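# Put cart bottle behind fridge bottle, close fridge door

## Task

A bottle already stands on one refrigerator shelf. Pick up the bottle that is on the cart and set it upright on that same shelf, straight behind the first bottle, then close the refrigerator door completely. At the end both bottles must be upright and the cart must be on its wheels. The task fails if a glass bottle drops far, if the door is swung open or closed violently, or if the robot falls or is left leaning. Anything that stays in place only because the robot holds it does not count.

## Robot and tools

ROBOT. A Hello Robot Stretch 3 with one arm: a two-wheel differential base (drives straight or spins, never sideways), a lift carriage on a vertical mast, a telescoping arm pointing out of the robot's RIGHT side, a wrist (yaw, pitch, roll) and a two-finger gripper. To move the gripper fore and aft you drive the base. The base is 0.33 m long and 0.34 m wide and spins about the point between the drive wheels, 0.05 m behind its front edge. Stowed (arm in, wrist folded) a spin sweeps a 0.28 m radius; a level, unfolded wrist reaches further. The head carries head_camera (896x504) and nav_camera (672x504, fisheye); wrist_camera (644x364) rides on the gripper.

FRAMES. Base frame: origin on the floor between the drive wheels, x forward, y left, z up. hand_pose is given in this frame, at the point where the closed fingertips meet; with all wrist joints at zero its x axis points up, y toward the mast, z rearward. The odometry frame is the base frame at the scene's start; heading is positive to the left, range -3.142 to 3.142.

execute_actions takes "actions", a list run in order. Each action may hold "robot", "steps" (1 to 450 control steps, 30 per second, default 1) and "until". {"steps": n} alone just waits. Inside "robot":
- "base": exactly one key. translate_m is a straight drive in metres, an offset from where the base stands when that command begins, positive forward, magnitude at most 1. rotate_rad is a spin in radians, also an offset from the current heading, positive counter-clockwise (left), magnitude at most 3.2.
- "joints": absolute targets by name; unnamed joints keep their goals. lift_m 0 to 1.1 m (arm height); arm_m 0 to 0.52 m (extension); wrist_yaw_rad -1.345 to 4.42 (0 along the arm, positive swings toward the front, 3.0 folded over the base); wrist_pitch_rad -1.57 to 0.451 (0 level, negative tips fingers down); wrist_roll_rad -2.911 to 2.911 (0 fingers side by side); gripper_m -0.089 to 0.179 (larger is wider; the true fingertip gap is about 0.007 smaller when nearly shut and 0.025 smaller when wide, and zero under 0.007); head_pan_rad -3.953 to 1.73 (0 ahead, positive left, -1.57 faces along the arm); head_tilt_rad -1.53 to 0.419 (negative looks down).
- "contact_limits": {"arm_m": effort percent 1 to 100}, sent with an arm_m goal; the arm halts with contact_stop when its effort hits that level. Lower is gentler, too low halts instantly. It lasts until arm_m's next command.
- Instead of one command, a list of up to 8 commands run one after another; {"pause_s": s} (max 15) waits inside it.
- {"stop": true} brakes everything and clears the queue.
Motions keep running across actions and while you think. A new command takes over at once, and the remainder of any older queue is thrown away. Any invalid or out-of-range value rejects the entire call.
"until": {"robot": {...}} ends the action early once every listed condition holds. {"robot": {"status": "ended"}} waits until nothing reads moving and the queue is not running; {"any": {"status": "ended"}} fires when the first motion or queue finishes. Numbers use [op, value] with =, !=, <, <=, >, >=; statuses take a word or ["!=", "moving"]. Usable fields include base_status, each joint's reading, _goal and _status, refusals, queue, queue_left.

zoom_image: {"camera": one of head_camera, nav_camera, wrist_camera, "region": [x0, y0, x1, y1]} in pixels from the top-left, at most 504 by 504; gives a sharper crop of that camera's latest image.

finished_scene: {"scene": number}. Ends the scene for good; make sure all motion has ended first, since the final brake may stop things short.

SPEED. The base is fast (0.30 m/s, 1.9 rad/s) only when lift_m < 0.30, arm_m < 0.03 and wrist_yaw_rad > 2.54; otherwise 0.10 m/s and 0.63 rad/s.

GRIPPER. Grip by sending a value under the object's width (lower squeezes harder); release with at least 0.02 above the value where the pads first touched. Neither the reading nor "done" proves a grasp; check the cameras. Squeezing too hard triggers a stall guard that weakens the hold; send a different value to squeeze again.

SELF-COLLISION. Fold (yaw 3.0) or unfold the wrist only with lift_m 0.32 to 0.95, wrist_pitch_rad -0.4 and roll near 0; once folded the lift may go down to 0.25. With yaw below -0.4 keep pitch at -0.5 or lower.

RESULTS. Each result is a snapshot plus one image per camera. base_status shows progress as (moved of goal) from wheel counts. joint_goals, joint_status and measured_speeds list per-joint data. Statuses: moving, done (within tolerance), off_target (rested short, may still push), contact_stop (joint went slack), time_out, stopped, not_commanded, torque_fault (wrist servo off about 10 s, limp, goals refused). "refused:", "dropped:" and "replaced:" lines explain rejected goals, abandoned queue items and how a prior motion ended. robot.on_its_own reports goals the robot changed itself, slack or off joints, loaded motors at rest, and base_tilt drift. lidar_m: 12 distances, 30-degree sectors from straight ahead counter-clockwise (4th left, 7th behind, 10th right), one plane 0.17 m high, blind to glass. wrist_depth_mm and head_depth_mm: 7x7 median depth grids. motor_effort: percent, positive pushes toward higher values, peak in brackets; readings carry fixed offsets. base_odometry, turned_by_wheels and turned_by_imu track motion; base_tilt gives forward and right lean in degrees.

AVOID. Pushing an unyielding object with the gripper above roughly 0.45 m can tip the robot before the contact stop; never push again right after a contact_stop. Don't drive while holding, hooking or pressing something fixed; snagging furniture, especially in reverse, can tip it, so back out in small steps, lift the gripper off, and lower lift_m to about 0.2 if still leaning. Long hard pushes fault wrist servos. Keep the glass bottle low and held when moving it, swing the door slowly, keep the cart upright, and release so both bottles stand on their own; loose objects may occasionally get nudged.

Each tool is called after "Emit:" as name(argument=value, ...) on one line, values as JSON.

## Session

Emit:
execute_actions(actions=[])

Scene clock: 0.00 s.
robot.base_odometry: x=+0.000 y=+0.000 heading=+0.000 (m, m, rad; robot's odometry frame)
robot.turned_by_wheels: +0.000 (rad since the last result)
robot.turned_by_imu: +0.000 (rad since the last result)
robot.base_tilt: forward=-0.4 right=+1.2 (deg)
robot.lidar_m: 2.31 1.90 1.55 1.08 1.65 1.45 1.43 1.60 1.14 1.26 2.85 1.51
robot.head_depth_mm: 1886 2118 2142 2086 2022 1944 1868 / 1900 2152 2184 2170 2204 2224 2028 / 1907 2224 2218 2236 2245 2257 2021 / 1944 2230 2240 2261 2266 2275 2005 / 1933 2260 2294 2289 2302 2312 1991 / 1953 2298 2308 2331 2351 2352 1964 / 1962 2345 2345 2381 2402 2403 1981
robot.base_status: not_commanded
robot.joint_positions: lift_m=+0.372 arm_m=+0.001 wrist_yaw_rad=+3.057 wrist_pitch_rad=-0.477 wrist_roll_rad=-0.020 gripper_m=+0.037 head_pan_rad=+0.016 head_tilt_rad=-0.018
robot.joint_goals: lift_m=+0.372 arm_m=+0.001 wrist_yaw_rad=+3.057 wrist_pitch_rad=-0.477 wrist_roll_rad=-0.020 gripper_m=+0.037 head_pan_rad=+0.016 head_tilt_rad=-0.018
robot.joint_status: lift_m=not_commanded arm_m=not_commanded wrist_yaw_rad=not_commanded wrist_pitch_rad=not_commanded wrist_roll_rad=not_commanded gripper_m=not_commanded head_pan_rad=not_commanded head_tilt_rad=not_commanded
robot.measured_speeds: translate_m=+0.000 rotate_rad=+0.000 lift_m=+0.000 arm_m=+0.000 wrist_yaw_rad=+0.000 wrist_pitch_rad=+0.000 wrist_roll_rad=+0.000 head_pan_rad=+0.000 head_tilt_rad=+0.000
robot: refusals=0 queue=idle queue_left=0
robot.motor_effort: left_wheel=+0 right_wheel=+1 lift_m=+24 arm_m=+0 wrist_yaw_rad=+0 wrist_pitch_rad=+4 wrist_roll_rad=+0 gripper_m=+0 head_pan_rad=+0 head_tilt_rad=+2 (%)
robot.hand_pose: x=-0.0030 y=+0.0696 z=+0.3720 quat_wxyz=(+0.195, +0.686, +0.140, +0.686) (m; robot's base frame)
robot.wrist_depth_mm: - - - - - - - / - - - - - - - / - - - - - - - / 870 885 - 856 857 843 822 / 699 692 695 701 720 697 683 / 587 590 588 576 582 577 587 / 514 525 - - 506 503 500
pictures: head_camera (sideways: a quarter turn clockwise sets it upright), nav_camera (sideways: a quarter turn counterclockwise sets it upright), wrist_camera
Images, in order (width x height): head_camera 896x504, nav_camera 672x504, wrist_camera 644x364.

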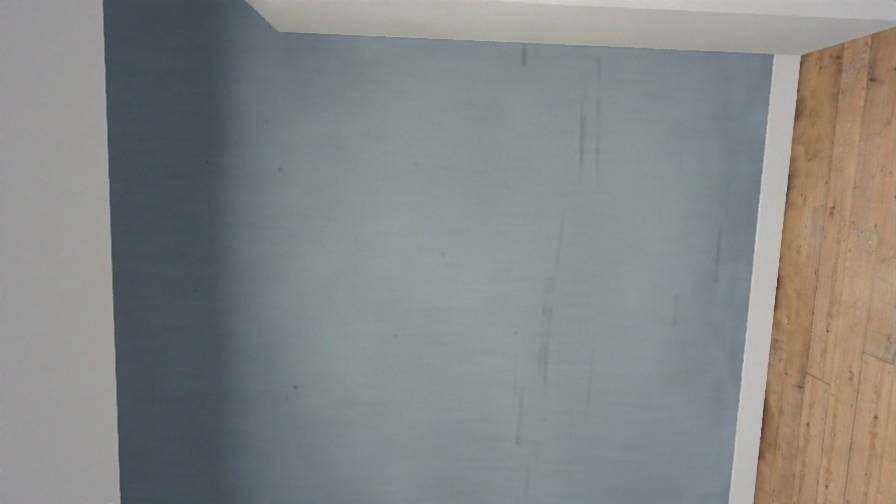

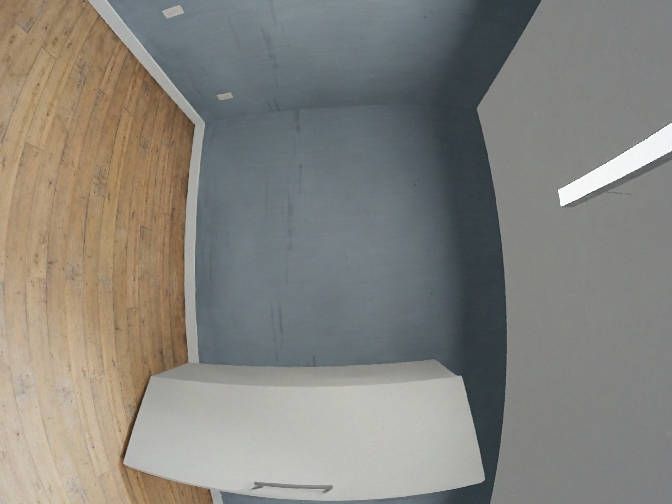

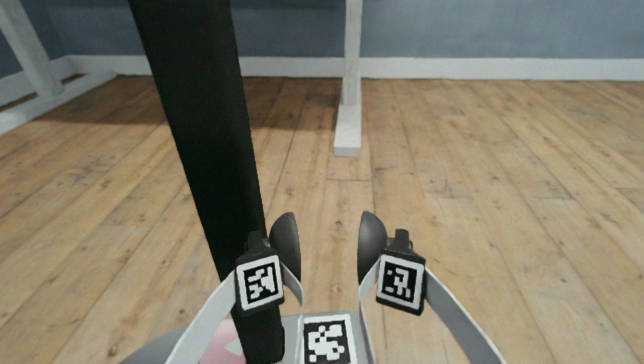

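Emit:
execute_actions(actions=[{"robot":{"joints":{"head_pan_rad":-0.7,"head_tilt_rad":-0.3}},"steps":100,"until":{"robot":{"status":"ended"}}}])

Emit:
execute_actions(actions=[{"robot":{"joints":{"head_pan_rad":-2.0,"head_tilt_rad":-0.4}},"steps":100,"until":{"robot":{"status":"ended"}}}])

Emit:
execute_actions(actions=[{"robot":{"joints":{"head_pan_rad":1.6,"head_tilt_rad":-0.4}},"steps":150,"until":{"robot":{"status":"ended"}}}])

Scene clock: 1.80 s.
robot.base_odometry: x=+0.000 y=+0.000 heading=+0.000 (m, m, rad; robot's odometry frame)
robot.turned_by_wheels: +0.000 (rad since the last result)
robot.turned_by_imu: +0.000 (rad since the last result)
robot.base_tilt: forward=-0.5 right=+1.2 (deg)
robot.lidar_m: 2.31 1.91 1.55 1.08 1.65 1.44 1.43 1.60 1.14 1.26 2.85 1.51
robot.head_depth_mm: 2860 3064 3303 3597 2635 1884 1468 / 2626 2845 3037 3309 2589 1870 1460 / 2463 2624 2806 3045 2580 1862 1456 / 1285 1368 1437 1554 1693 1758 1454 / 1310 1387 1471 1580 1687 1769 1436 / 1347 1425 1521 1617 1755 1815 1441 / 1390 1477 1590 1801 2055 1820 1430
robot.base_status: not_commanded
robot.joint_positions: lift_m=+0.372 arm_m=+0.001 wrist_yaw_rad=+3.057 wrist_pitch_rad=-0.477 wrist_roll_rad=-0.020 gripper_m=+0.037 head_pan_rad=-0.693 head_tilt_rad=-0.296
robot.joint_goals: lift_m=+0.372 arm_m=+0.001 wrist_yaw_rad=+3.057 wrist_pitch_rad=-0.477 wrist_roll_rad=-0.020 gripper_m=+0.037 head_pan_rad=-0.700 head_tilt_rad=-0.300
robot.joint_status: lift_m=not_commanded arm_m=not_commanded wrist_yaw_rad=not_commanded wrist_pitch_rad=not_commanded wrist_roll_rad=not_commanded gripper_m=not_commanded head_pan_rad=done head_tilt_rad=done
robot.measured_speeds: translate_m=+0.000 rotate_rad=+0.000 lift_m=+0.000 arm_m=+0.000 wrist_yaw_rad=+0.000 wrist_pitch_rad=+0.000 wrist_roll_rad=+0.000 head_pan_rad=+0.000 head_tilt_rad=+0.000
robot: refusals=0 queue=done queue_left=0
robot.motor_effort: left_wheel=+0(0) right_wheel=+1(1) lift_m=+24(23) arm_m=-1(1) wrist_yaw_rad=+0(1) wrist_pitch_rad=+5(4) wrist_roll_rad=+0(0) gripper_m=+0(0) head_pan_rad=-3(40) head_tilt_rad=-2(19) (%)
robot.hand_pose: x=-0.0030 y=+0.0696 z=+0.3720 quat_wxyz=(+0.195, +0.686, +0.140, +0.686) (m; robot's base frame)
robot.wrist_depth_mm: - - - - - - - / - - - - - - - / - - - - - - - / 856 876 - 869 834 854 823 / 716 697 701 717 716 693 683 / 595 594 584 587 584 564 585 / 505 517 - - 507 494 498
pictures: head_camera (sideways: a quarter turn clockwise sets it upright), nav_camera (sideways: a quarter turn counterclockwise sets it upright), wrist_camera
Images, in order (width x height): head_camera 896x504, nav_camera 672x504, wrist_camera 644x364.

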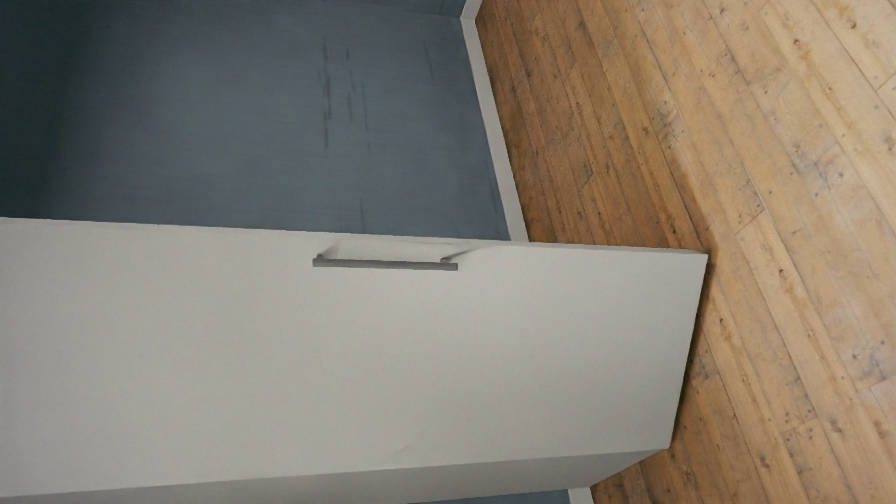

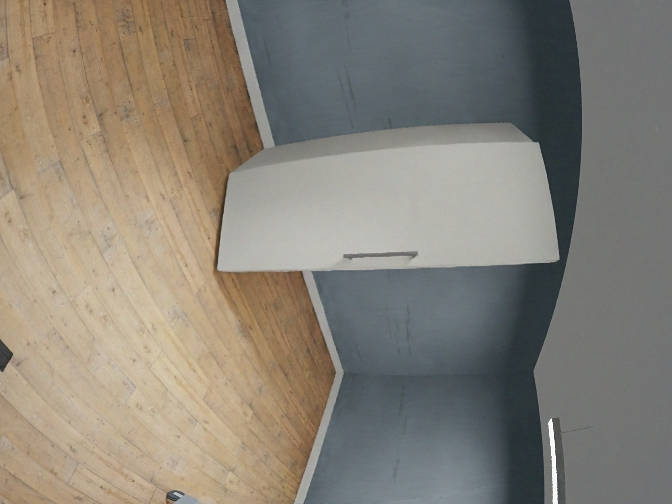

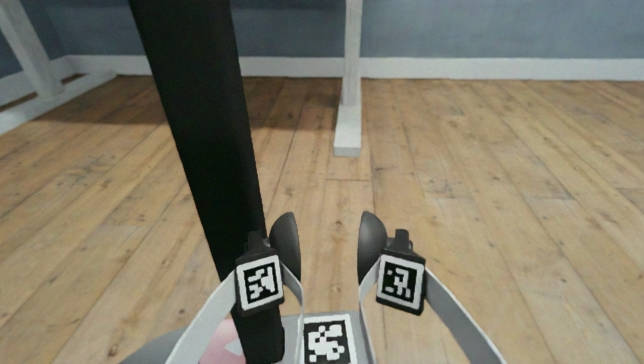

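Scene clock: 3.00 s.
robot.base_odometry: x=+0.000 y=+0.000 heading=+0.000 (m, m, rad; robot's odometry frame)
robot.turned_by_wheels: +0.000 (rad since the last result)
robot.turned_by_imu: +0.000 (rad since the last result)
robot.base_tilt: forward=-0.5 right=+1.3 (deg)
robot.lidar_m: 2.31 1.91 1.56 1.08 1.65 1.44 1.43 1.60 1.14 1.27 2.85 1.50
robot.head_depth_mm: 2173 2211 2263 2343 2217 1690 1360 / 2590 2681 2764 2830 2197 1675 1351 / 2908 3067 3294 2810 2095 1666 1349 / 2805 3027 3202 1443 1524 1555 1342 / 2693 2914 3097 1524 1597 1554 1331 / 2621 2854 3019 1663 1674 1578 1324 / 2568 2784 2910 1603 1960 1623 1321
robot.base_status: not_commanded
robot.joint_positions: lift_m=+0.372 arm_m=+0.001 wrist_yaw_rad=+3.057 wrist_pitch_rad=-0.477 wrist_roll_rad=-0.020 gripper_m=+0.037 head_pan_rad=-1.993 head_tilt_rad=-0.395
robot.joint_goals: lift_m=+0.372 arm_m=+0.001 wrist_yaw_rad=+3.057 wrist_pitch_rad=-0.477 wrist_roll_rad=-0.020 gripper_m=+0.037 head_pan_rad=-2.000 head_tilt_rad=-0.400
robot.joint_status: lift_m=not_commanded arm_m=not_commanded wrist_yaw_rad=not_commanded wrist_pitch_rad=not_commanded wrist_roll_rad=not_commanded gripper_m=not_commanded head_pan_rad=done head_tilt_rad=done
robot.measured_speeds: translate_m=+0.000 rotate_rad=+0.000 lift_m=+0.000 arm_m=+0.000 wrist_yaw_rad=+0.000 wrist_pitch_rad=+0.000 wrist_roll_rad=+0.000 head_pan_rad=+0.000 head_tilt_rad=+0.000
robot: refusals=0 queue=done queue_left=0
robot.motor_effort: left_wheel=+0(0) right_wheel=+1(1) lift_m=+24(24) arm_m=-1(1) wrist_yaw_rad=+1(0) wrist_pitch_rad=+4(4) wrist_roll_rad=+0(0) gripper_m=+0(0) head_pan_rad=-4(45) head_tilt_rad=-2(11) (%)
robot.hand_pose: x=-0.0030 y=+0.0696 z=+0.3720 quat_wxyz=(+0.195, +0.686, +0.140, +0.686) (m; robot's base frame)
robot.wrist_depth_mm: - - - - - - - / - - - - - - - / - - - - - - - / 854 838 - 841 855 823 825 / 704 696 710 722 712 682 687 / 590 607 582 593 590 567 578 / 518 521 - - 500 500 501
pictures: head_camera (sideways: a quarter turn clockwise sets it upright), nav_camera (sideways: a quarter turn counterclockwise sets it upright), wrist_camera
Images, in order (width x height): head_camera 896x504, nav_camera 672x504, wrist_camera 644x364.

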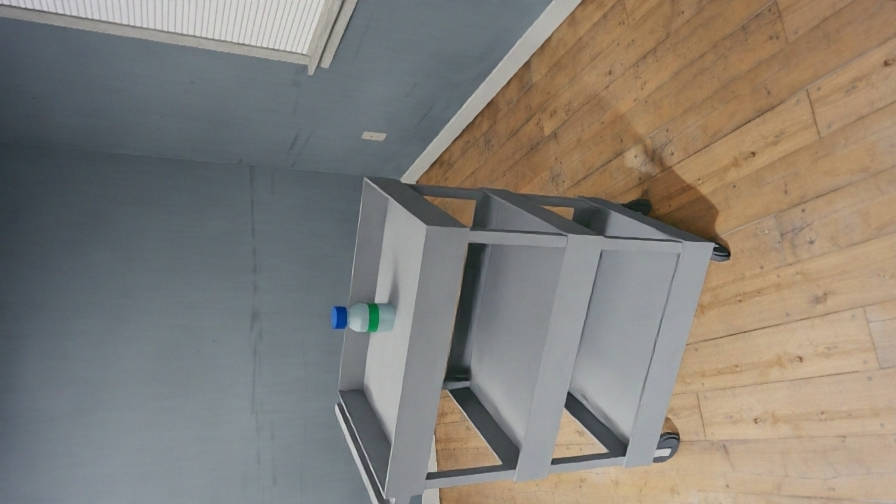

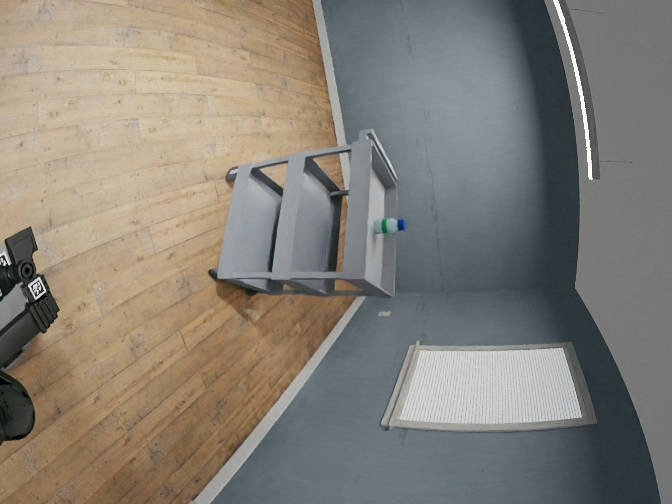

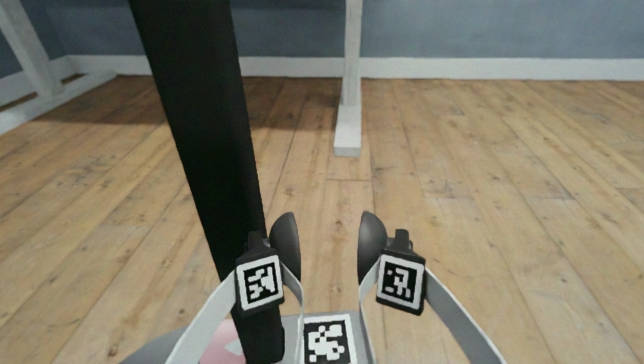

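Scene clock: 5.13 s.
robot.base_odometry: x=+0.000 y=+0.000 heading=+0.000 (m, m, rad; robot's odometry frame)
robot.turned_by_wheels: +0.000 (rad since the last result)
robot.turned_by_imu: +0.000 (rad since the last result)
robot.base_tilt: forward=-0.5 right=+1.3 (deg)
robot.lidar_m: 2.31 1.91 1.55 1.08 1.64 1.44 1.43 1.59 1.14 1.26 2.85 1.51
robot.head_depth_mm: 1239 1335 1435 1548 1699 1685 1357 / 1260 1349 1461 1536 1091 1624 1356 / 1270 1368 1487 1441 990 1554 1340 / 1272 1404 1506 1428 981 1650 1339 / 1298 1418 1534 1411 1012 1653 1336 / 1314 1442 1570 1395 1011 1648 1331 / 1361 1470 1590 1380 1051 1625 1323
robot.base_status: not_commanded
robot.joint_positions: lift_m=+0.372 arm_m=+0.001 wrist_yaw_rad=+3.057 wrist_pitch_rad=-0.477 wrist_roll_rad=-0.020 gripper_m=+0.037 head_pan_rad=+1.593 head_tilt_rad=-0.395
robot.joint_goals: lift_m=+0.372 arm_m=+0.001 wrist_yaw_rad=+3.057 wrist_pitch_rad=-0.477 wrist_roll_rad=-0.020 gripper_m=+0.037 head_pan_rad=+1.600 head_tilt_rad=-0.400
robot.joint_status: lift_m=not_commanded arm_m=not_commanded wrist_yaw_rad=not_commanded wrist_pitch_rad=not_commanded wrist_roll_rad=not_commanded gripper_m=not_commanded head_pan_rad=done head_tilt_rad=done
robot.measured_speeds: translate_m=+0.000 rotate_rad=+0.000 lift_m=+0.000 arm_m=+0.000 wrist_yaw_rad=+0.000 wrist_pitch_rad=+0.000 wrist_roll_rad=+0.000 head_pan_rad=+0.000 head_tilt_rad=+0.000
robot: refusals=0 queue=done queue_left=0
robot.motor_effort: left_wheel=-1(0) right_wheel=+1(1) lift_m=+24(24) arm_m=+0(0) wrist_yaw_rad=+1(0) wrist_pitch_rad=+5(4) wrist_roll_rad=+0(0) gripper_m=-1(0) head_pan_rad=+4(45) head_tilt_rad=-2(2) (%)
robot.hand_pose: x=-0.0030 y=+0.0696 z=+0.3720 quat_wxyz=(+0.195, +0.686, +0.140, +0.686) (m; robot's base frame)
robot.wrist_depth_mm: - - - - - - - / - - - - - - - / - - - - - - - / 867 858 - 854 843 834 817 / 698 702 700 684 714 675 682 / 593 597 585 582 586 584 574 / 511 522 - - 501 504 497
pictures: head_camera (sideways: a quarter turn clockwise sets it upright), nav_camera (sideways: a quarter turn counterclockwise sets it upright), wrist_camera
Images, in order (width x height): head_camera 896x504, nav_camera 672x504, wrist_camera 644x364.

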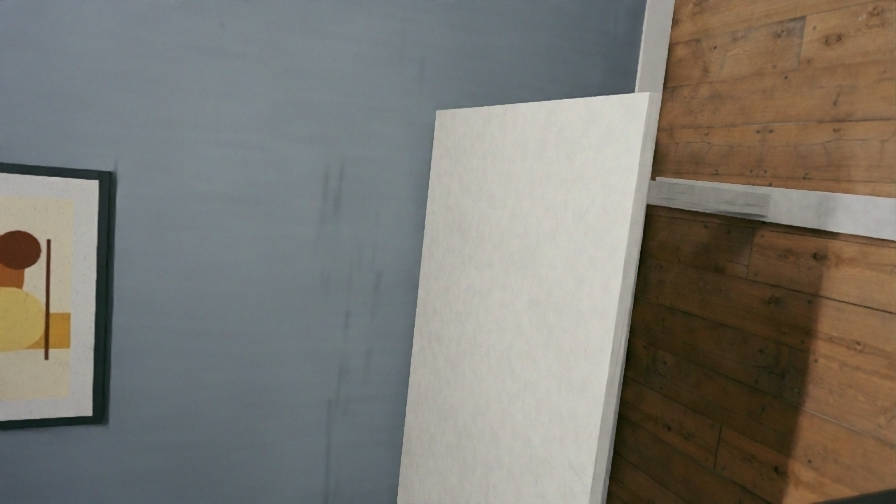

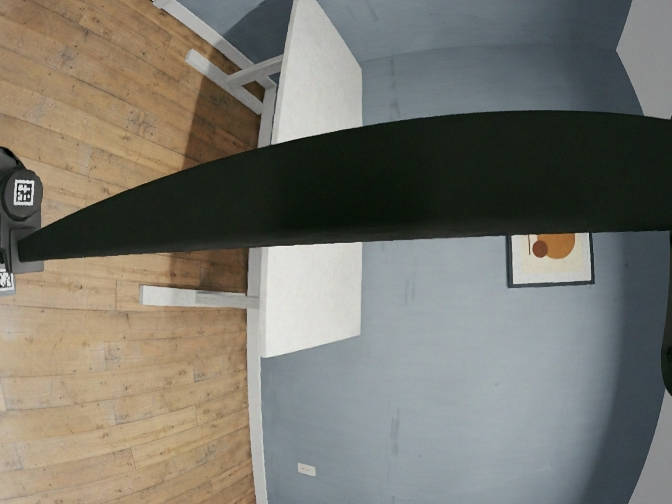

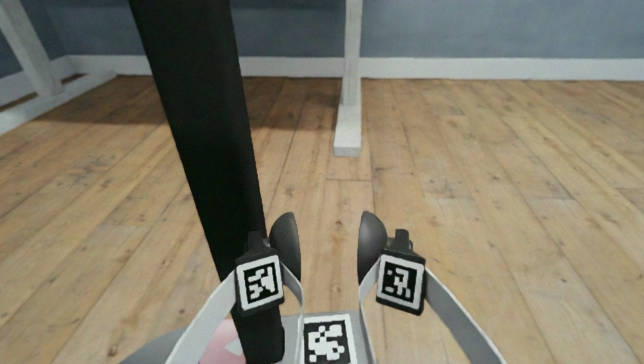

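Emit:
execute_actions(actions=[{"robot":[{"joints":{"lift_m":0.27,"head_pan_rad":-1.57,"head_tilt_rad":-0.6},"base":{"rotate_rad":-1.71}},{"base":{"translate_m":0.72}},{"base":{"rotate_rad":1.2}},{"joints":{"lift_m":0.9,"wrist_pitch_rad":-0.4}},{"joints":{"wrist_yaw_rad":0,"gripper_m":0.15,"lift_m":1.0}},{"joints":{"wrist_pitch_rad":0}}],"steps":450,"until":{"robot":{"status":"ended"}}}])

Scene clock: 21.37 s.
robot.base_odometry: x=-0.100 y=-0.713 heading=-0.510 (m, m, rad; robot's odometry frame)
robot.turned_by_wheels: -0.510 (rad since the last result)
robot.turned_by_imu: -0.499 (rad since the last result)
robot.base_tilt: forward=-0.5 right=+1.3 (deg)
robot.lidar_m: 1.24 1.26 2.55 2.28 2.26 1.77 1.47 1.47 0.52 0.52 0.60 2.76
robot.head_depth_mm: 1962 2064 2132 886 653 - - / 2280 2421 2468 880 664 - - / 2296 2589 2778 869 745 933 - / 2201 2480 2598 865 692 923 - / 2148 2371 1073 857 1002 932 - / 2060 2274 1076 851 1021 967 - / 1990 2192 2375 813 990 1049 1173
robot.base_status: done (rotate_rad +1.1998 of +1.2000)
robot.joint_positions: lift_m=+0.896 arm_m=+0.001 wrist_yaw_rad=+3.057 wrist_pitch_rad=-0.421 wrist_roll_rad=-0.020 gripper_m=+0.037 head_pan_rad=-1.563 head_tilt_rad=-0.594
robot.joint_goals: lift_m=+0.900 arm_m=+0.001 wrist_yaw_rad=+3.057 wrist_pitch_rad=-0.400 wrist_roll_rad=-0.020 gripper_m=+0.037 head_pan_rad=-1.570 head_tilt_rad=-0.600
robot.joint_status: lift_m=moving arm_m=not_commanded wrist_yaw_rad=not_commanded wrist_pitch_rad=moving wrist_roll_rad=not_commanded gripper_m=not_commanded head_pan_rad=done head_tilt_rad=done
robot.measured_speeds: translate_m=+0.000 rotate_rad=+0.000 lift_m=+0.044 arm_m=+0.000 wrist_yaw_rad=+0.000 wrist_pitch_rad=+0.000 wrist_roll_rad=+0.000 head_pan_rad=+0.000 head_tilt_rad=+0.000
robot: refusals=0 queue=running queue_left=2
robot.motor_effort: left_wheel=-3(10) right_wheel=+5(15) lift_m=+27(29) arm_m=-1(2) wrist_yaw_rad=+1(1) wrist_pitch_rad=+7(8) wrist_roll_rad=+0(0) gripper_m=+0(0) head_pan_rad=-3(45) head_tilt_rad=-3(17) (%)
robot.hand_pose: x=-0.0024 y=+0.0770 z=+0.9078 quat_wxyz=(+0.176, +0.690, +0.120, +0.692) (m; robot's base frame)
robot.wrist_depth_mm: - - - - - - - / - - - - - - - / - - - - - - - / - - - - - - - / - - - - - - - / - - - - - - - / - - - - - - -
pictures: head_camera (sideways: a quarter turn clockwise sets it upright), nav_camera (sideways: a quarter turn counterclockwise sets it upright), wrist_camera
Images, in order (width x height): head_camera 896x504, nav_camera 672x504, wrist_camera 644x364.

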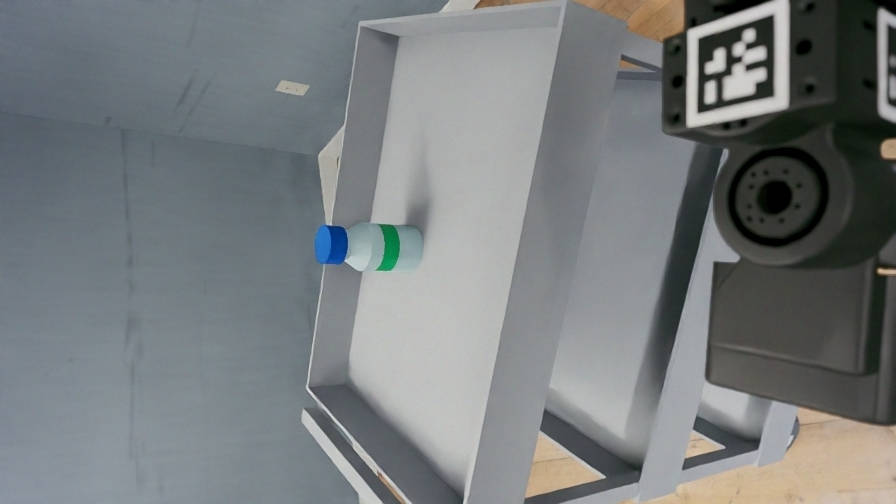

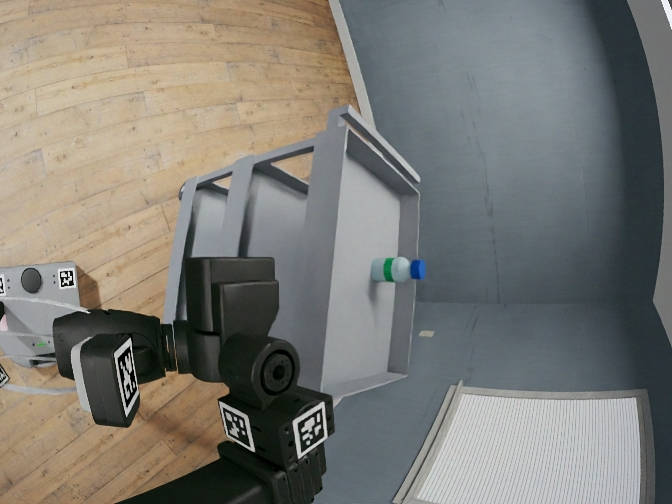

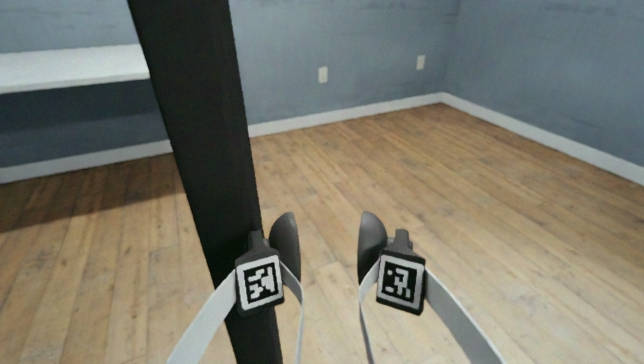

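Emit:
execute_actions(actions=[{"steps":300,"until":{"robot":{"status":"ended"}}},{"robot":{"base":{"translate_m":0.04},"joints":{"lift_m":0.86,"wrist_pitch_rad":-0.2,"arm_m":0.15}},"steps":300,"until":{"robot":{"status":"ended"}}}])

Scene clock: 27.53 s.
robot.base_odometry: x=-0.065 y=-0.733 heading=-0.510 (m, m, rad; robot's odometry frame)
robot.turned_by_wheels: +0.000 (rad since the last result)
robot.turned_by_imu: +0.002 (rad since the last result)
robot.base_tilt: forward=-0.4 right=+1.3 (deg)
robot.lidar_m: 1.20 1.22 2.50 2.29 2.27 1.81 1.51 1.51 0.53 0.53 0.61 2.75
robot.head_depth_mm: 2010 2116 2133 886 - - - / 2308 2498 2543 910 - 829 1085 / 2284 2545 2732 912 - 856 1107 / 2210 2451 2595 901 - 1063 1122 / 2127 2357 1077 876 1029 969 1125 / 2066 2274 1084 851 1021 1073 1158 / 1975 2176 2383 801 969 1322 1175
robot.base_status: done (translate_m +0.0400 of +0.0400)
robot.joint_positions: lift_m=+0.860 arm_m=+0.150 wrist_yaw_rad=+0.001 wrist_pitch_rad=-0.215 wrist_roll_rad=-0.020 gripper_m=+0.150 head_pan_rad=-1.563 head_tilt_rad=-0.594
robot.joint_goals: lift_m=+0.860 arm_m=+0.150 wrist_yaw_rad=+0.000 wrist_pitch_rad=-0.200 wrist_roll_rad=-0.020 gripper_m=+0.150 head_pan_rad=-1.570 head_tilt_rad=-0.600
robot.joint_status: lift_m=done arm_m=done wrist_yaw_rad=done wrist_pitch_rad=done wrist_roll_rad=not_commanded gripper_m=done head_pan_rad=done head_tilt_rad=done
robot.measured_speeds: translate_m=+0.000 rotate_rad=+0.000 lift_m=+0.000 arm_m=+0.000 wrist_yaw_rad=+0.000 wrist_pitch_rad=+0.000 wrist_roll_rad=+0.000 head_pan_rad=+0.000 head_tilt_rad=+0.000
robot: refusals=0 queue=done queue_left=0
robot.motor_effort: left_wheel=-3(5) right_wheel=+5(10) lift_m=+22(28) arm_m=+4(4) wrist_yaw_rad=-1(1) wrist_pitch_rad=+6(11) wrist_roll_rad=+0(0) gripper_m=+0(81) head_pan_rad=-4(3) head_tilt_rad=-3(3) (%)
robot.hand_pose: x=-0.0213 y=-0.5399 z=+0.9205 quat_wxyz=(+0.710, +0.077, -0.696, -0.075) (m; robot's base frame)
robot.wrist_depth_mm: - - - - - - - / - - - - - - - / - - - - - - - / - 470 569 566 580 549 497 / 342 413 436 432 422 452 397 / 258 - 330 333 329 - 325 / 298 252 219 199 187 266 264
pictures: head_camera (sideways: a quarter turn clockwise sets it upright), nav_camera (sideways: a quarter turn counterclockwise sets it upright), wrist_camera
Images, in order (width x height): head_camera 896x504, nav_camera 672x504, wrist_camera 644x364.

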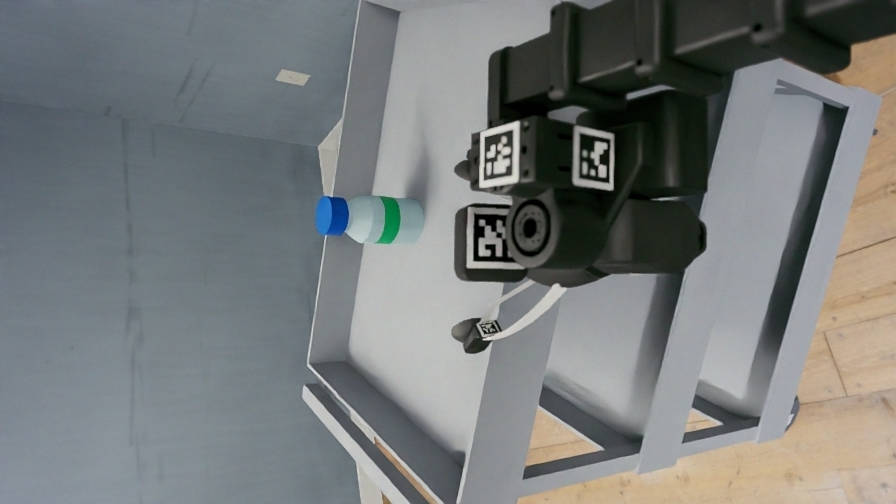

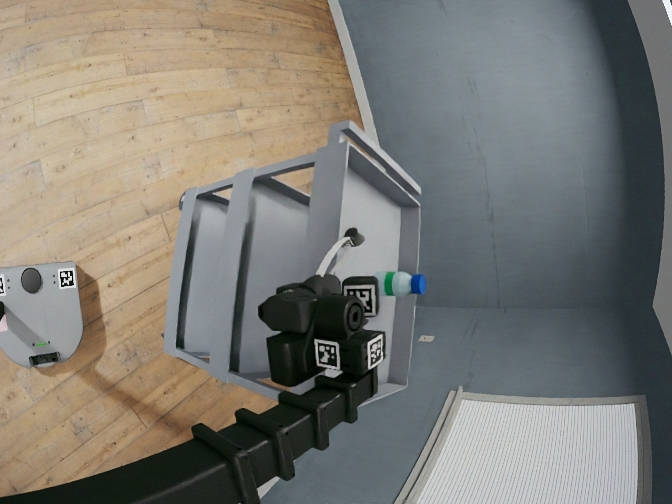

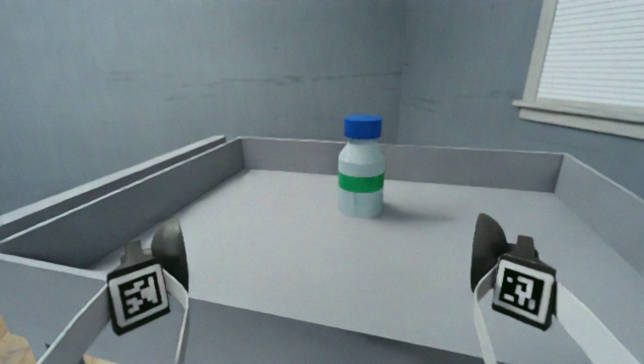

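Emit:
execute_actions(actions=[{"robot":{"base":{"translate_m":-0.05},"joints":{"lift_m":0.83,"arm_m":0.32}},"steps":300,"until":{"robot":{"status":"ended"}}}])

Scene clock: 30.63 s.
robot.base_odometry: x=-0.109 y=-0.708 heading=-0.510 (m, m, rad; robot's odometry frame)
robot.turned_by_wheels: +0.000 (rad since the last result)
robot.turned_by_imu: +0.000 (rad since the last result)
robot.base_tilt: forward=-0.6 right=+1.3 (deg)
robot.lidar_m: 1.25 1.27 2.55 2.27 2.27 1.75 1.47 1.46 0.51 0.51 0.60 2.77
robot.head_depth_mm: 1964 2044 2098 884 757 - - / 2271 2416 2445 956 - 894 1129 / 2296 2546 2796 - 672 906 1107 / 2195 2486 1839 - 1002 928 1117 / 2138 2353 1072 855 998 968 1126 / 2062 2278 1071 848 1020 1149 1135 / 1994 2190 2337 830 1015 1048 1179
robot.base_status: done (translate_m -0.0500 of -0.0500)
robot.joint_positions: lift_m=+0.830 arm_m=+0.320 wrist_yaw_rad=+0.000 wrist_pitch_rad=-0.216 wrist_roll_rad=-0.020 gripper_m=+0.150 head_pan_rad=-1.563 head_tilt_rad=-0.594
robot.joint_goals: lift_m=+0.830 arm_m=+0.320 wrist_yaw_rad=+0.000 wrist_pitch_rad=-0.200 wrist_roll_rad=-0.020 gripper_m=+0.150 head_pan_rad=-1.570 head_tilt_rad=-0.600
robot.joint_status: lift_m=done arm_m=done wrist_yaw_rad=done wrist_pitch_rad=done wrist_roll_rad=not_commanded gripper_m=done head_pan_rad=done head_tilt_rad=done
robot.measured_speeds: translate_m=+0.000 rotate_rad=+0.000 lift_m=+0.000 arm_m=+0.000 wrist_yaw_rad=+0.000 wrist_pitch_rad=+0.000 wrist_roll_rad=+0.000 head_pan_rad=+0.000 head_tilt_rad=+0.000
robot: refusals=0 queue=done queue_left=0
robot.motor_effort: left_wheel=-3(9) right_wheel=+5(7) lift_m=+22(22) arm_m=+3(5) wrist_yaw_rad=+0(0) wrist_pitch_rad=+5(6) wrist_roll_rad=+0(0) gripper_m=+0(0) head_pan_rad=-3(4) head_tilt_rad=-3(3) (%)
robot.hand_pose: x=-0.0214 y=-0.7098 z=+0.8905 quat_wxyz=(+0.710, +0.077, -0.696, -0.076) (m; robot's base frame)
robot.wrist_depth_mm: - - - - - - - / - - - - - - - / - - - 466 - - - / 363 438 492 282 427 398 371 / 332 377 371 294 370 385 359 / 287 - 283 282 282 - 277 / 243 229 233 230 229 229 227
pictures: head_camera (sideways: a quarter turn clockwise sets it upright), nav_camera (sideways: a quarter turn counterclockwise sets it upright), wrist_camera
Images, in order (width x height): head_camera 896x504, nav_camera 672x504, wrist_camera 644x364.

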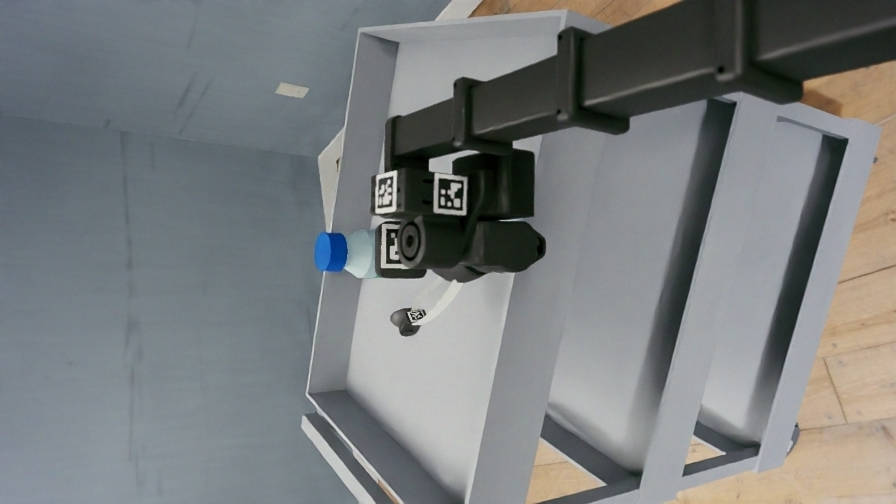

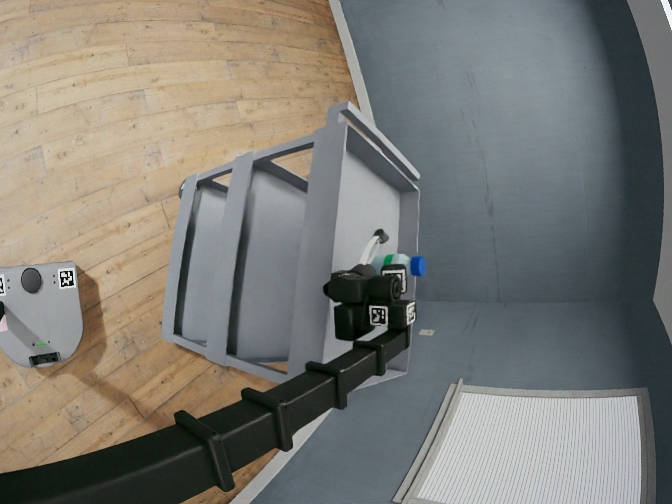

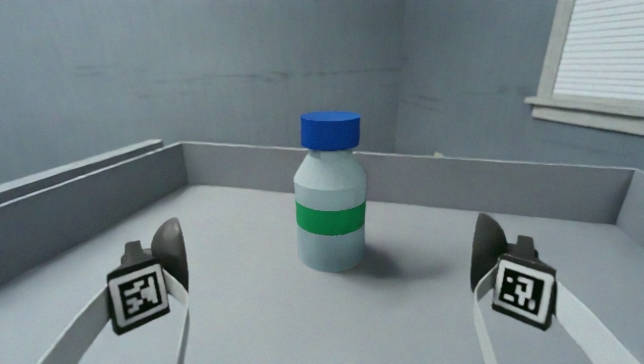

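Emit:
execute_actions(actions=[{"robot":{"joints":{"lift_m":0.81,"arm_m":0.44}},"steps":300,"until":{"robot":{"status":"ended"}}}])

Scene clock: 33.27 s.
robot.base_odometry: x=-0.109 y=-0.708 heading=-0.510 (m, m, rad; robot's odometry frame)
robot.turned_by_wheels: +0.000 (rad since the last result)
robot.turned_by_imu: +0.001 (rad since the last result)
robot.base_tilt: forward=-0.4 right=+1.3 (deg)
robot.lidar_m: 1.25 1.28 2.55 2.27 2.26 1.76 1.47 1.46 0.52 0.51 0.60 2.77
robot.head_depth_mm: 1951 2054 2102 882 730 - - / 2264 2408 2435 920 - 906 1126 / 2303 2558 2836 805 709 906 1108 / 2214 2445 2643 799 688 925 1122 / 2129 2378 1074 856 1001 967 1123 / 2056 2281 1072 851 1019 1146 1130 / 1996 2186 2339 832 1017 1051 1173
robot.base_status: done (translate_m -0.0500 of -0.0500)
robot.joint_positions: lift_m=+0.810 arm_m=+0.440 wrist_yaw_rad=+0.000 wrist_pitch_rad=-0.216 wrist_roll_rad=-0.020 gripper_m=+0.150 head_pan_rad=-1.563 head_tilt_rad=-0.594
robot.joint_goals: lift_m=+0.810 arm_m=+0.440 wrist_yaw_rad=+0.000 wrist_pitch_rad=-0.200 wrist_roll_rad=-0.020 gripper_m=+0.150 head_pan_rad=-1.570 head_tilt_rad=-0.600
robot.joint_status: lift_m=done arm_m=done wrist_yaw_rad=done wrist_pitch_rad=done wrist_roll_rad=not_commanded gripper_m=done head_pan_rad=done head_tilt_rad=done
robot.measured_speeds: translate_m=+0.000 rotate_rad=+0.000 lift_m=+0.000 arm_m=+0.000 wrist_yaw_rad=+0.000 wrist_pitch_rad=+0.000 wrist_roll_rad=+0.000 head_pan_rad=+0.000 head_tilt_rad=+0.000
robot: refusals=0 queue=done queue_left=0
robot.motor_effort: left_wheel=-4(4) right_wheel=+5(5) lift_m=+22(21) arm_m=+4(0) wrist_yaw_rad=+0(1) wrist_pitch_rad=+6(6) wrist_roll_rad=+0(0) gripper_m=-1(0) head_pan_rad=-3(3) head_tilt_rad=-3(3) (%)
robot.hand_pose: x=-0.0214 y=-0.8298 z=+0.8704 quat_wxyz=(+0.710, +0.077, -0.696, -0.076) (m; robot's base frame)
robot.wrist_depth_mm: - - - - - - - / - - - - - - - / - - - 146 - - - / 316 379 365 157 306 294 277 / 300 346 331 155 307 292 278 / 258 - 253 163 240 - 250 / 217 204 208 177 197 204 205
pictures: head_camera (sideways: a quarter turn clockwise sets it upright), nav_camera (sideways: a quarter turn counterclockwise sets it upright), wrist_camera
Images, in order (width x height): head_camera 896x504, nav_camera 672x504, wrist_camera 644x364.

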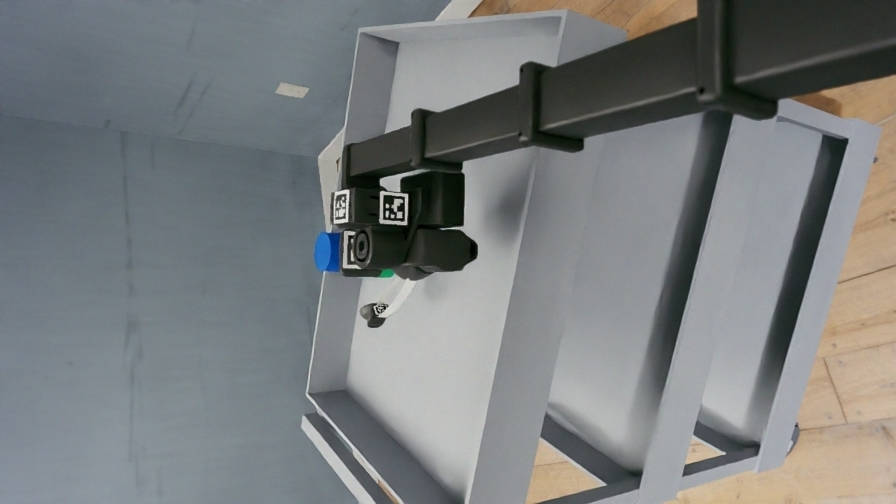

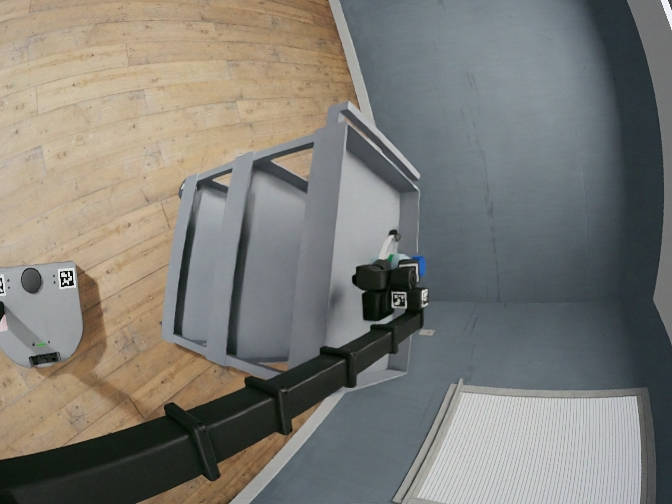

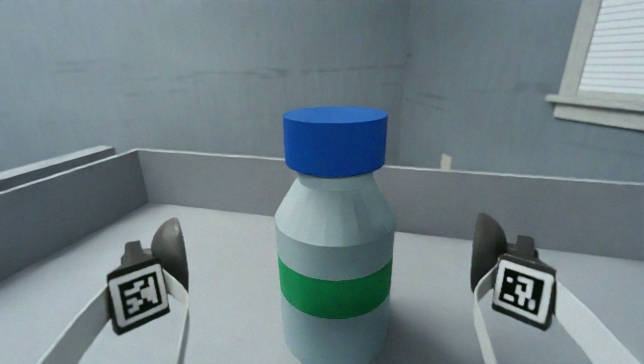

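Emit:
execute_actions(actions=[{"robot":[{"joints":{"lift_m":0.795,"arm_m":0.445}},{"joints":{"gripper_m":0.03}},{"joints":{"lift_m":0.93}},{"joints":{"arm_m":0.0,"head_pan_rad":0.3,"head_tilt_rad":-0.3},"base":{"translate_m":1.0}}],"steps":450,"until":{"robot":{"status":"ended"}}},{"steps":200,"until":{"robot":{"status":"ended"}}}])

Scene clock: 49.00 s.
robot.base_odometry: x=+0.764 y=-1.196 heading=-0.510 (m, m, rad; robot's odometry frame)
robot.turned_by_wheels: +0.000 (rad since the last result)
robot.turned_by_imu: +0.012 (rad since the last result)
robot.base_tilt: forward=-0.5 right=+1.3 (deg)
robot.lidar_m: 1.36 0.38 0.37 2.44 2.32 2.90 2.42 0.91 0.99 2.17 2.16 1.64
robot.head_depth_mm: 1160 1237 1325 1413 1524 1651 1458 / 1150 1219 1309 1400 1505 1640 1443 / 1141 1212 1295 1387 1500 1620 1432 / 1132 1204 1284 1380 1483 1609 1434 / 649 687 733 787 845 923 1013 / 1000 1053 1127 1026 1291 1088 1286 / 1002 1059 1130 1099 1285 1086 1239
robot.base_status: done (translate_m +1.0000 of +1.0000)
robot.joint_positions: lift_m=+0.930 arm_m=+0.001 wrist_yaw_rad=+0.000 wrist_pitch_rad=-0.253 wrist_roll_rad=-0.020 gripper_m=+0.031 head_pan_rad=+0.293 head_tilt_rad=-0.310
robot.joint_goals: lift_m=+0.930 arm_m=+0.000 wrist_yaw_rad=+0.000 wrist_pitch_rad=-0.200 wrist_roll_rad=-0.020 gripper_m=+0.030 head_pan_rad=+0.300 head_tilt_rad=-0.300
robot.joint_status: lift_m=done arm_m=done wrist_yaw_rad=done wrist_pitch_rad=done wrist_roll_rad=not_commanded gripper_m=done head_pan_rad=done head_tilt_rad=done
robot.measured_speeds: translate_m=+0.000 rotate_rad=+0.000 lift_m=+0.000 arm_m=+0.000 wrist_yaw_rad=+0.000 wrist_pitch_rad=+0.000 wrist_roll_rad=+0.000 head_pan_rad=+0.000 head_tilt_rad=+0.000
robot: refusals=0 queue=done queue_left=0
robot.motor_effort: left_wheel=-4(5) right_wheel=+5(11) lift_m=+28(27) arm_m=-5(5) wrist_yaw_rad=+0(6) wrist_pitch_rad=+19(20) wrist_roll_rad=+0(0) gripper_m=-11(85) head_pan_rad=+4(43) head_tilt_rad=+3(21) (%)
robot.hand_pose: x=-0.0215 y=-0.3885 z=+0.9810 quat_wxyz=(+0.709, +0.090, -0.694, -0.089) (m; robot's base frame)
robot.wrist_depth_mm: - - - - - - - / - - - - - - - / - - - 143 - - - / - - - 150 - - - / - - - 148 - - - / - - - 156 168 - 930 / - - - 165 - - -
pictures: head_camera (sideways: a quarter turn clockwise sets it upright), nav_camera (sideways: a quarter turn counterclockwise sets it upright), wrist_camera
Images, in order (width x height): head_camera 896x504, nav_camera 672x504, wrist_camera 644x364.

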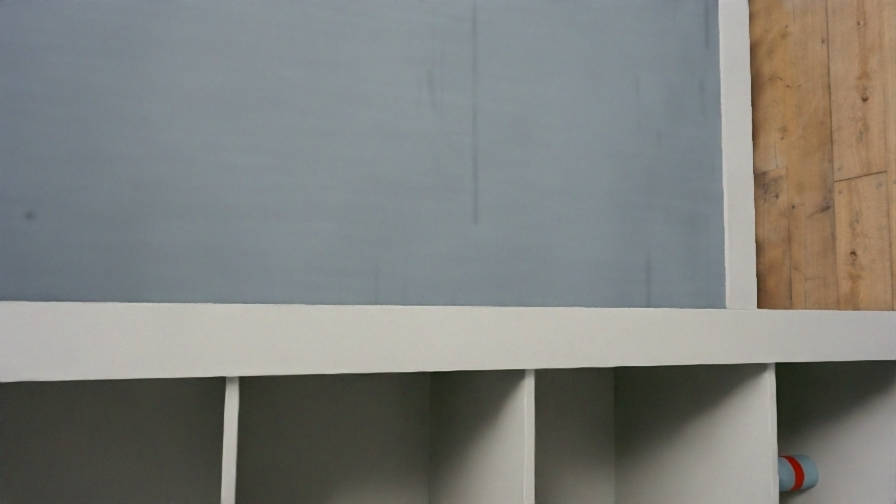

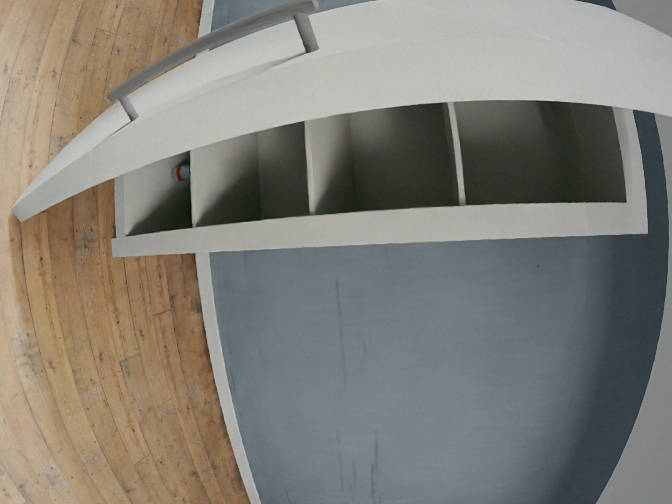

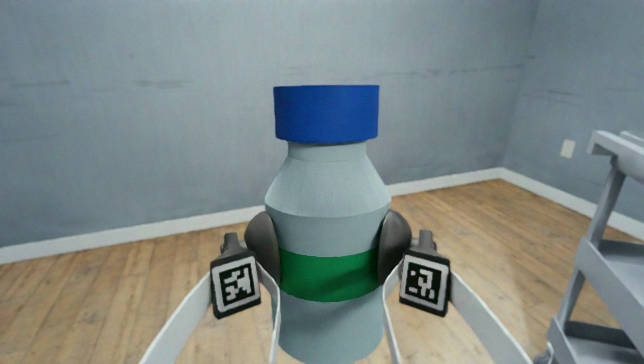

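Emit:
execute_actions(actions=[{"robot":[{"base":{"translate_m":0.27},"joints":{"lift_m":0.35,"head_pan_rad":-1.0,"head_tilt_rad":-0.7}},{"base":{"rotate_rad":2.03}}],"steps":450,"until":{"robot":{"status":"ended"}}}])

Scene clock: 60.30 s.
robot.base_odometry: x=+1.000 y=-1.328 heading=+1.520 (m, m, rad; robot's odometry frame)
robot.turned_by_wheels: +2.030 (rad since the last result)
robot.turned_by_imu: +2.036 (rad since the last result)
robot.base_tilt: forward=-0.5 right=+1.3 (deg)
robot.lidar_m: 2.68 2.52 2.69 1.13 1.38 2.10 2.07 1.38 1.11 0.55 0.78 0.27
robot.head_depth_mm: 838 906 734 623 711 1293 1162 / 897 963 727 1162 962 947 810 / 905 976 787 1182 1015 1206 1154 / 793 890 991 1139 1357 1262 1151 / 712 798 906 1059 1288 1306 1141 / 661 733 822 808 792 776 758 / 472 466 461 455 450 443 528
robot.base_status: done (rotate_rad +2.0298 of +2.0300)
robot.joint_positions: lift_m=+0.350 arm_m=+0.001 wrist_yaw_rad=+0.000 wrist_pitch_rad=-0.254 wrist_roll_rad=-0.020 gripper_m=+0.031 head_pan_rad=-0.993 head_tilt_rad=-0.691
robot.joint_goals: lift_m=+0.350 arm_m=+0.000 wrist_yaw_rad=+0.000 wrist_pitch_rad=-0.200 wrist_roll_rad=-0.020 gripper_m=+0.030 head_pan_rad=-1.000 head_tilt_rad=-0.700
robot.joint_status: lift_m=done arm_m=done wrist_yaw_rad=done wrist_pitch_rad=done wrist_roll_rad=not_commanded gripper_m=done head_pan_rad=done head_tilt_rad=done
robot.measured_speeds: translate_m=+0.000 rotate_rad=+0.000 lift_m=+0.000 arm_m=+0.000 wrist_yaw_rad=+0.000 wrist_pitch_rad=+0.000 wrist_roll_rad=+0.000 head_pan_rad=+0.000 head_tilt_rad=+0.000
robot: refusals=0 queue=done queue_left=0
robot.motor_effort: left_wheel=-3(8) right_wheel=+5(11) lift_m=+24(31) arm_m=-3(5) wrist_yaw_rad=+0(1) wrist_pitch_rad=+19(19) wrist_roll_rad=+0(0) gripper_m=-11(11) head_pan_rad=-4(46) head_tilt_rad=-4(23) (%)
robot.hand_pose: x=-0.0215 y=-0.3885 z=+0.4011 quat_wxyz=(+0.709, +0.091, -0.694, -0.089) (m; robot's base frame)
robot.wrist_depth_mm: 566 692 273 462 744 727 707 / 614 754 293 310 804 753 748 / 618 816 312 143 829 815 792 / 615 765 337 151 888 862 829 / 626 695 658 148 885 899 843 / 540 543 - 156 169 683 693 / 479 475 441 165 570 592 581
pictures: head_camera (sideways: a quarter turn clockwise sets it upright), nav_camera (sideways: a quarter turn counterclockwise sets it upright), wrist_camera
Images, in order (width x height): head_camera 896x504, nav_camera 672x504, wrist_camera 644x364.

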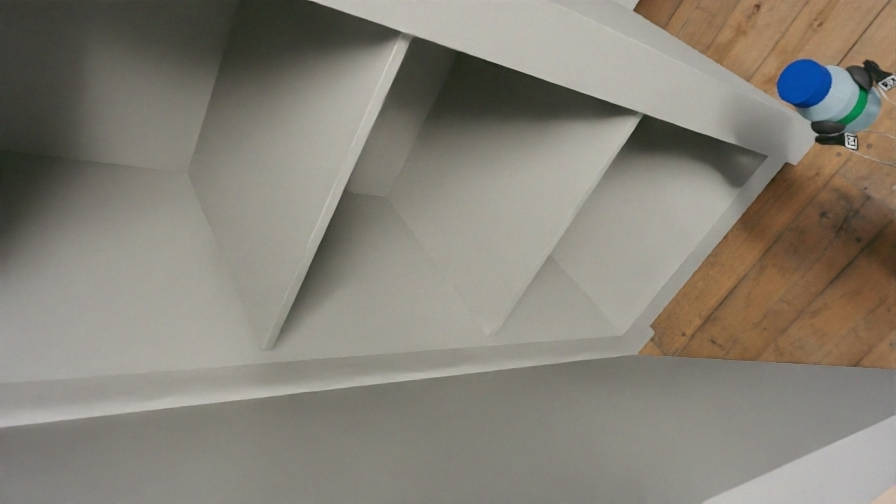

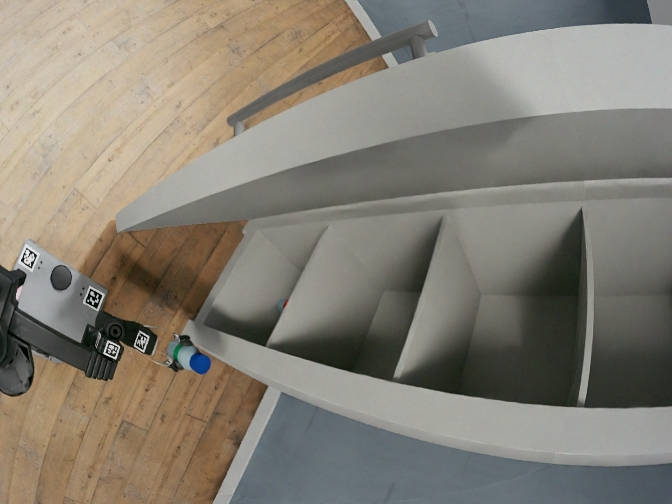

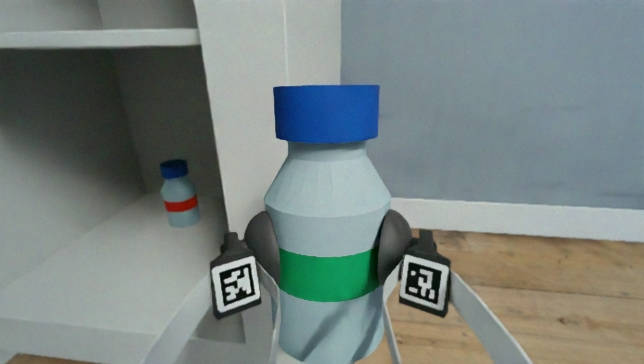

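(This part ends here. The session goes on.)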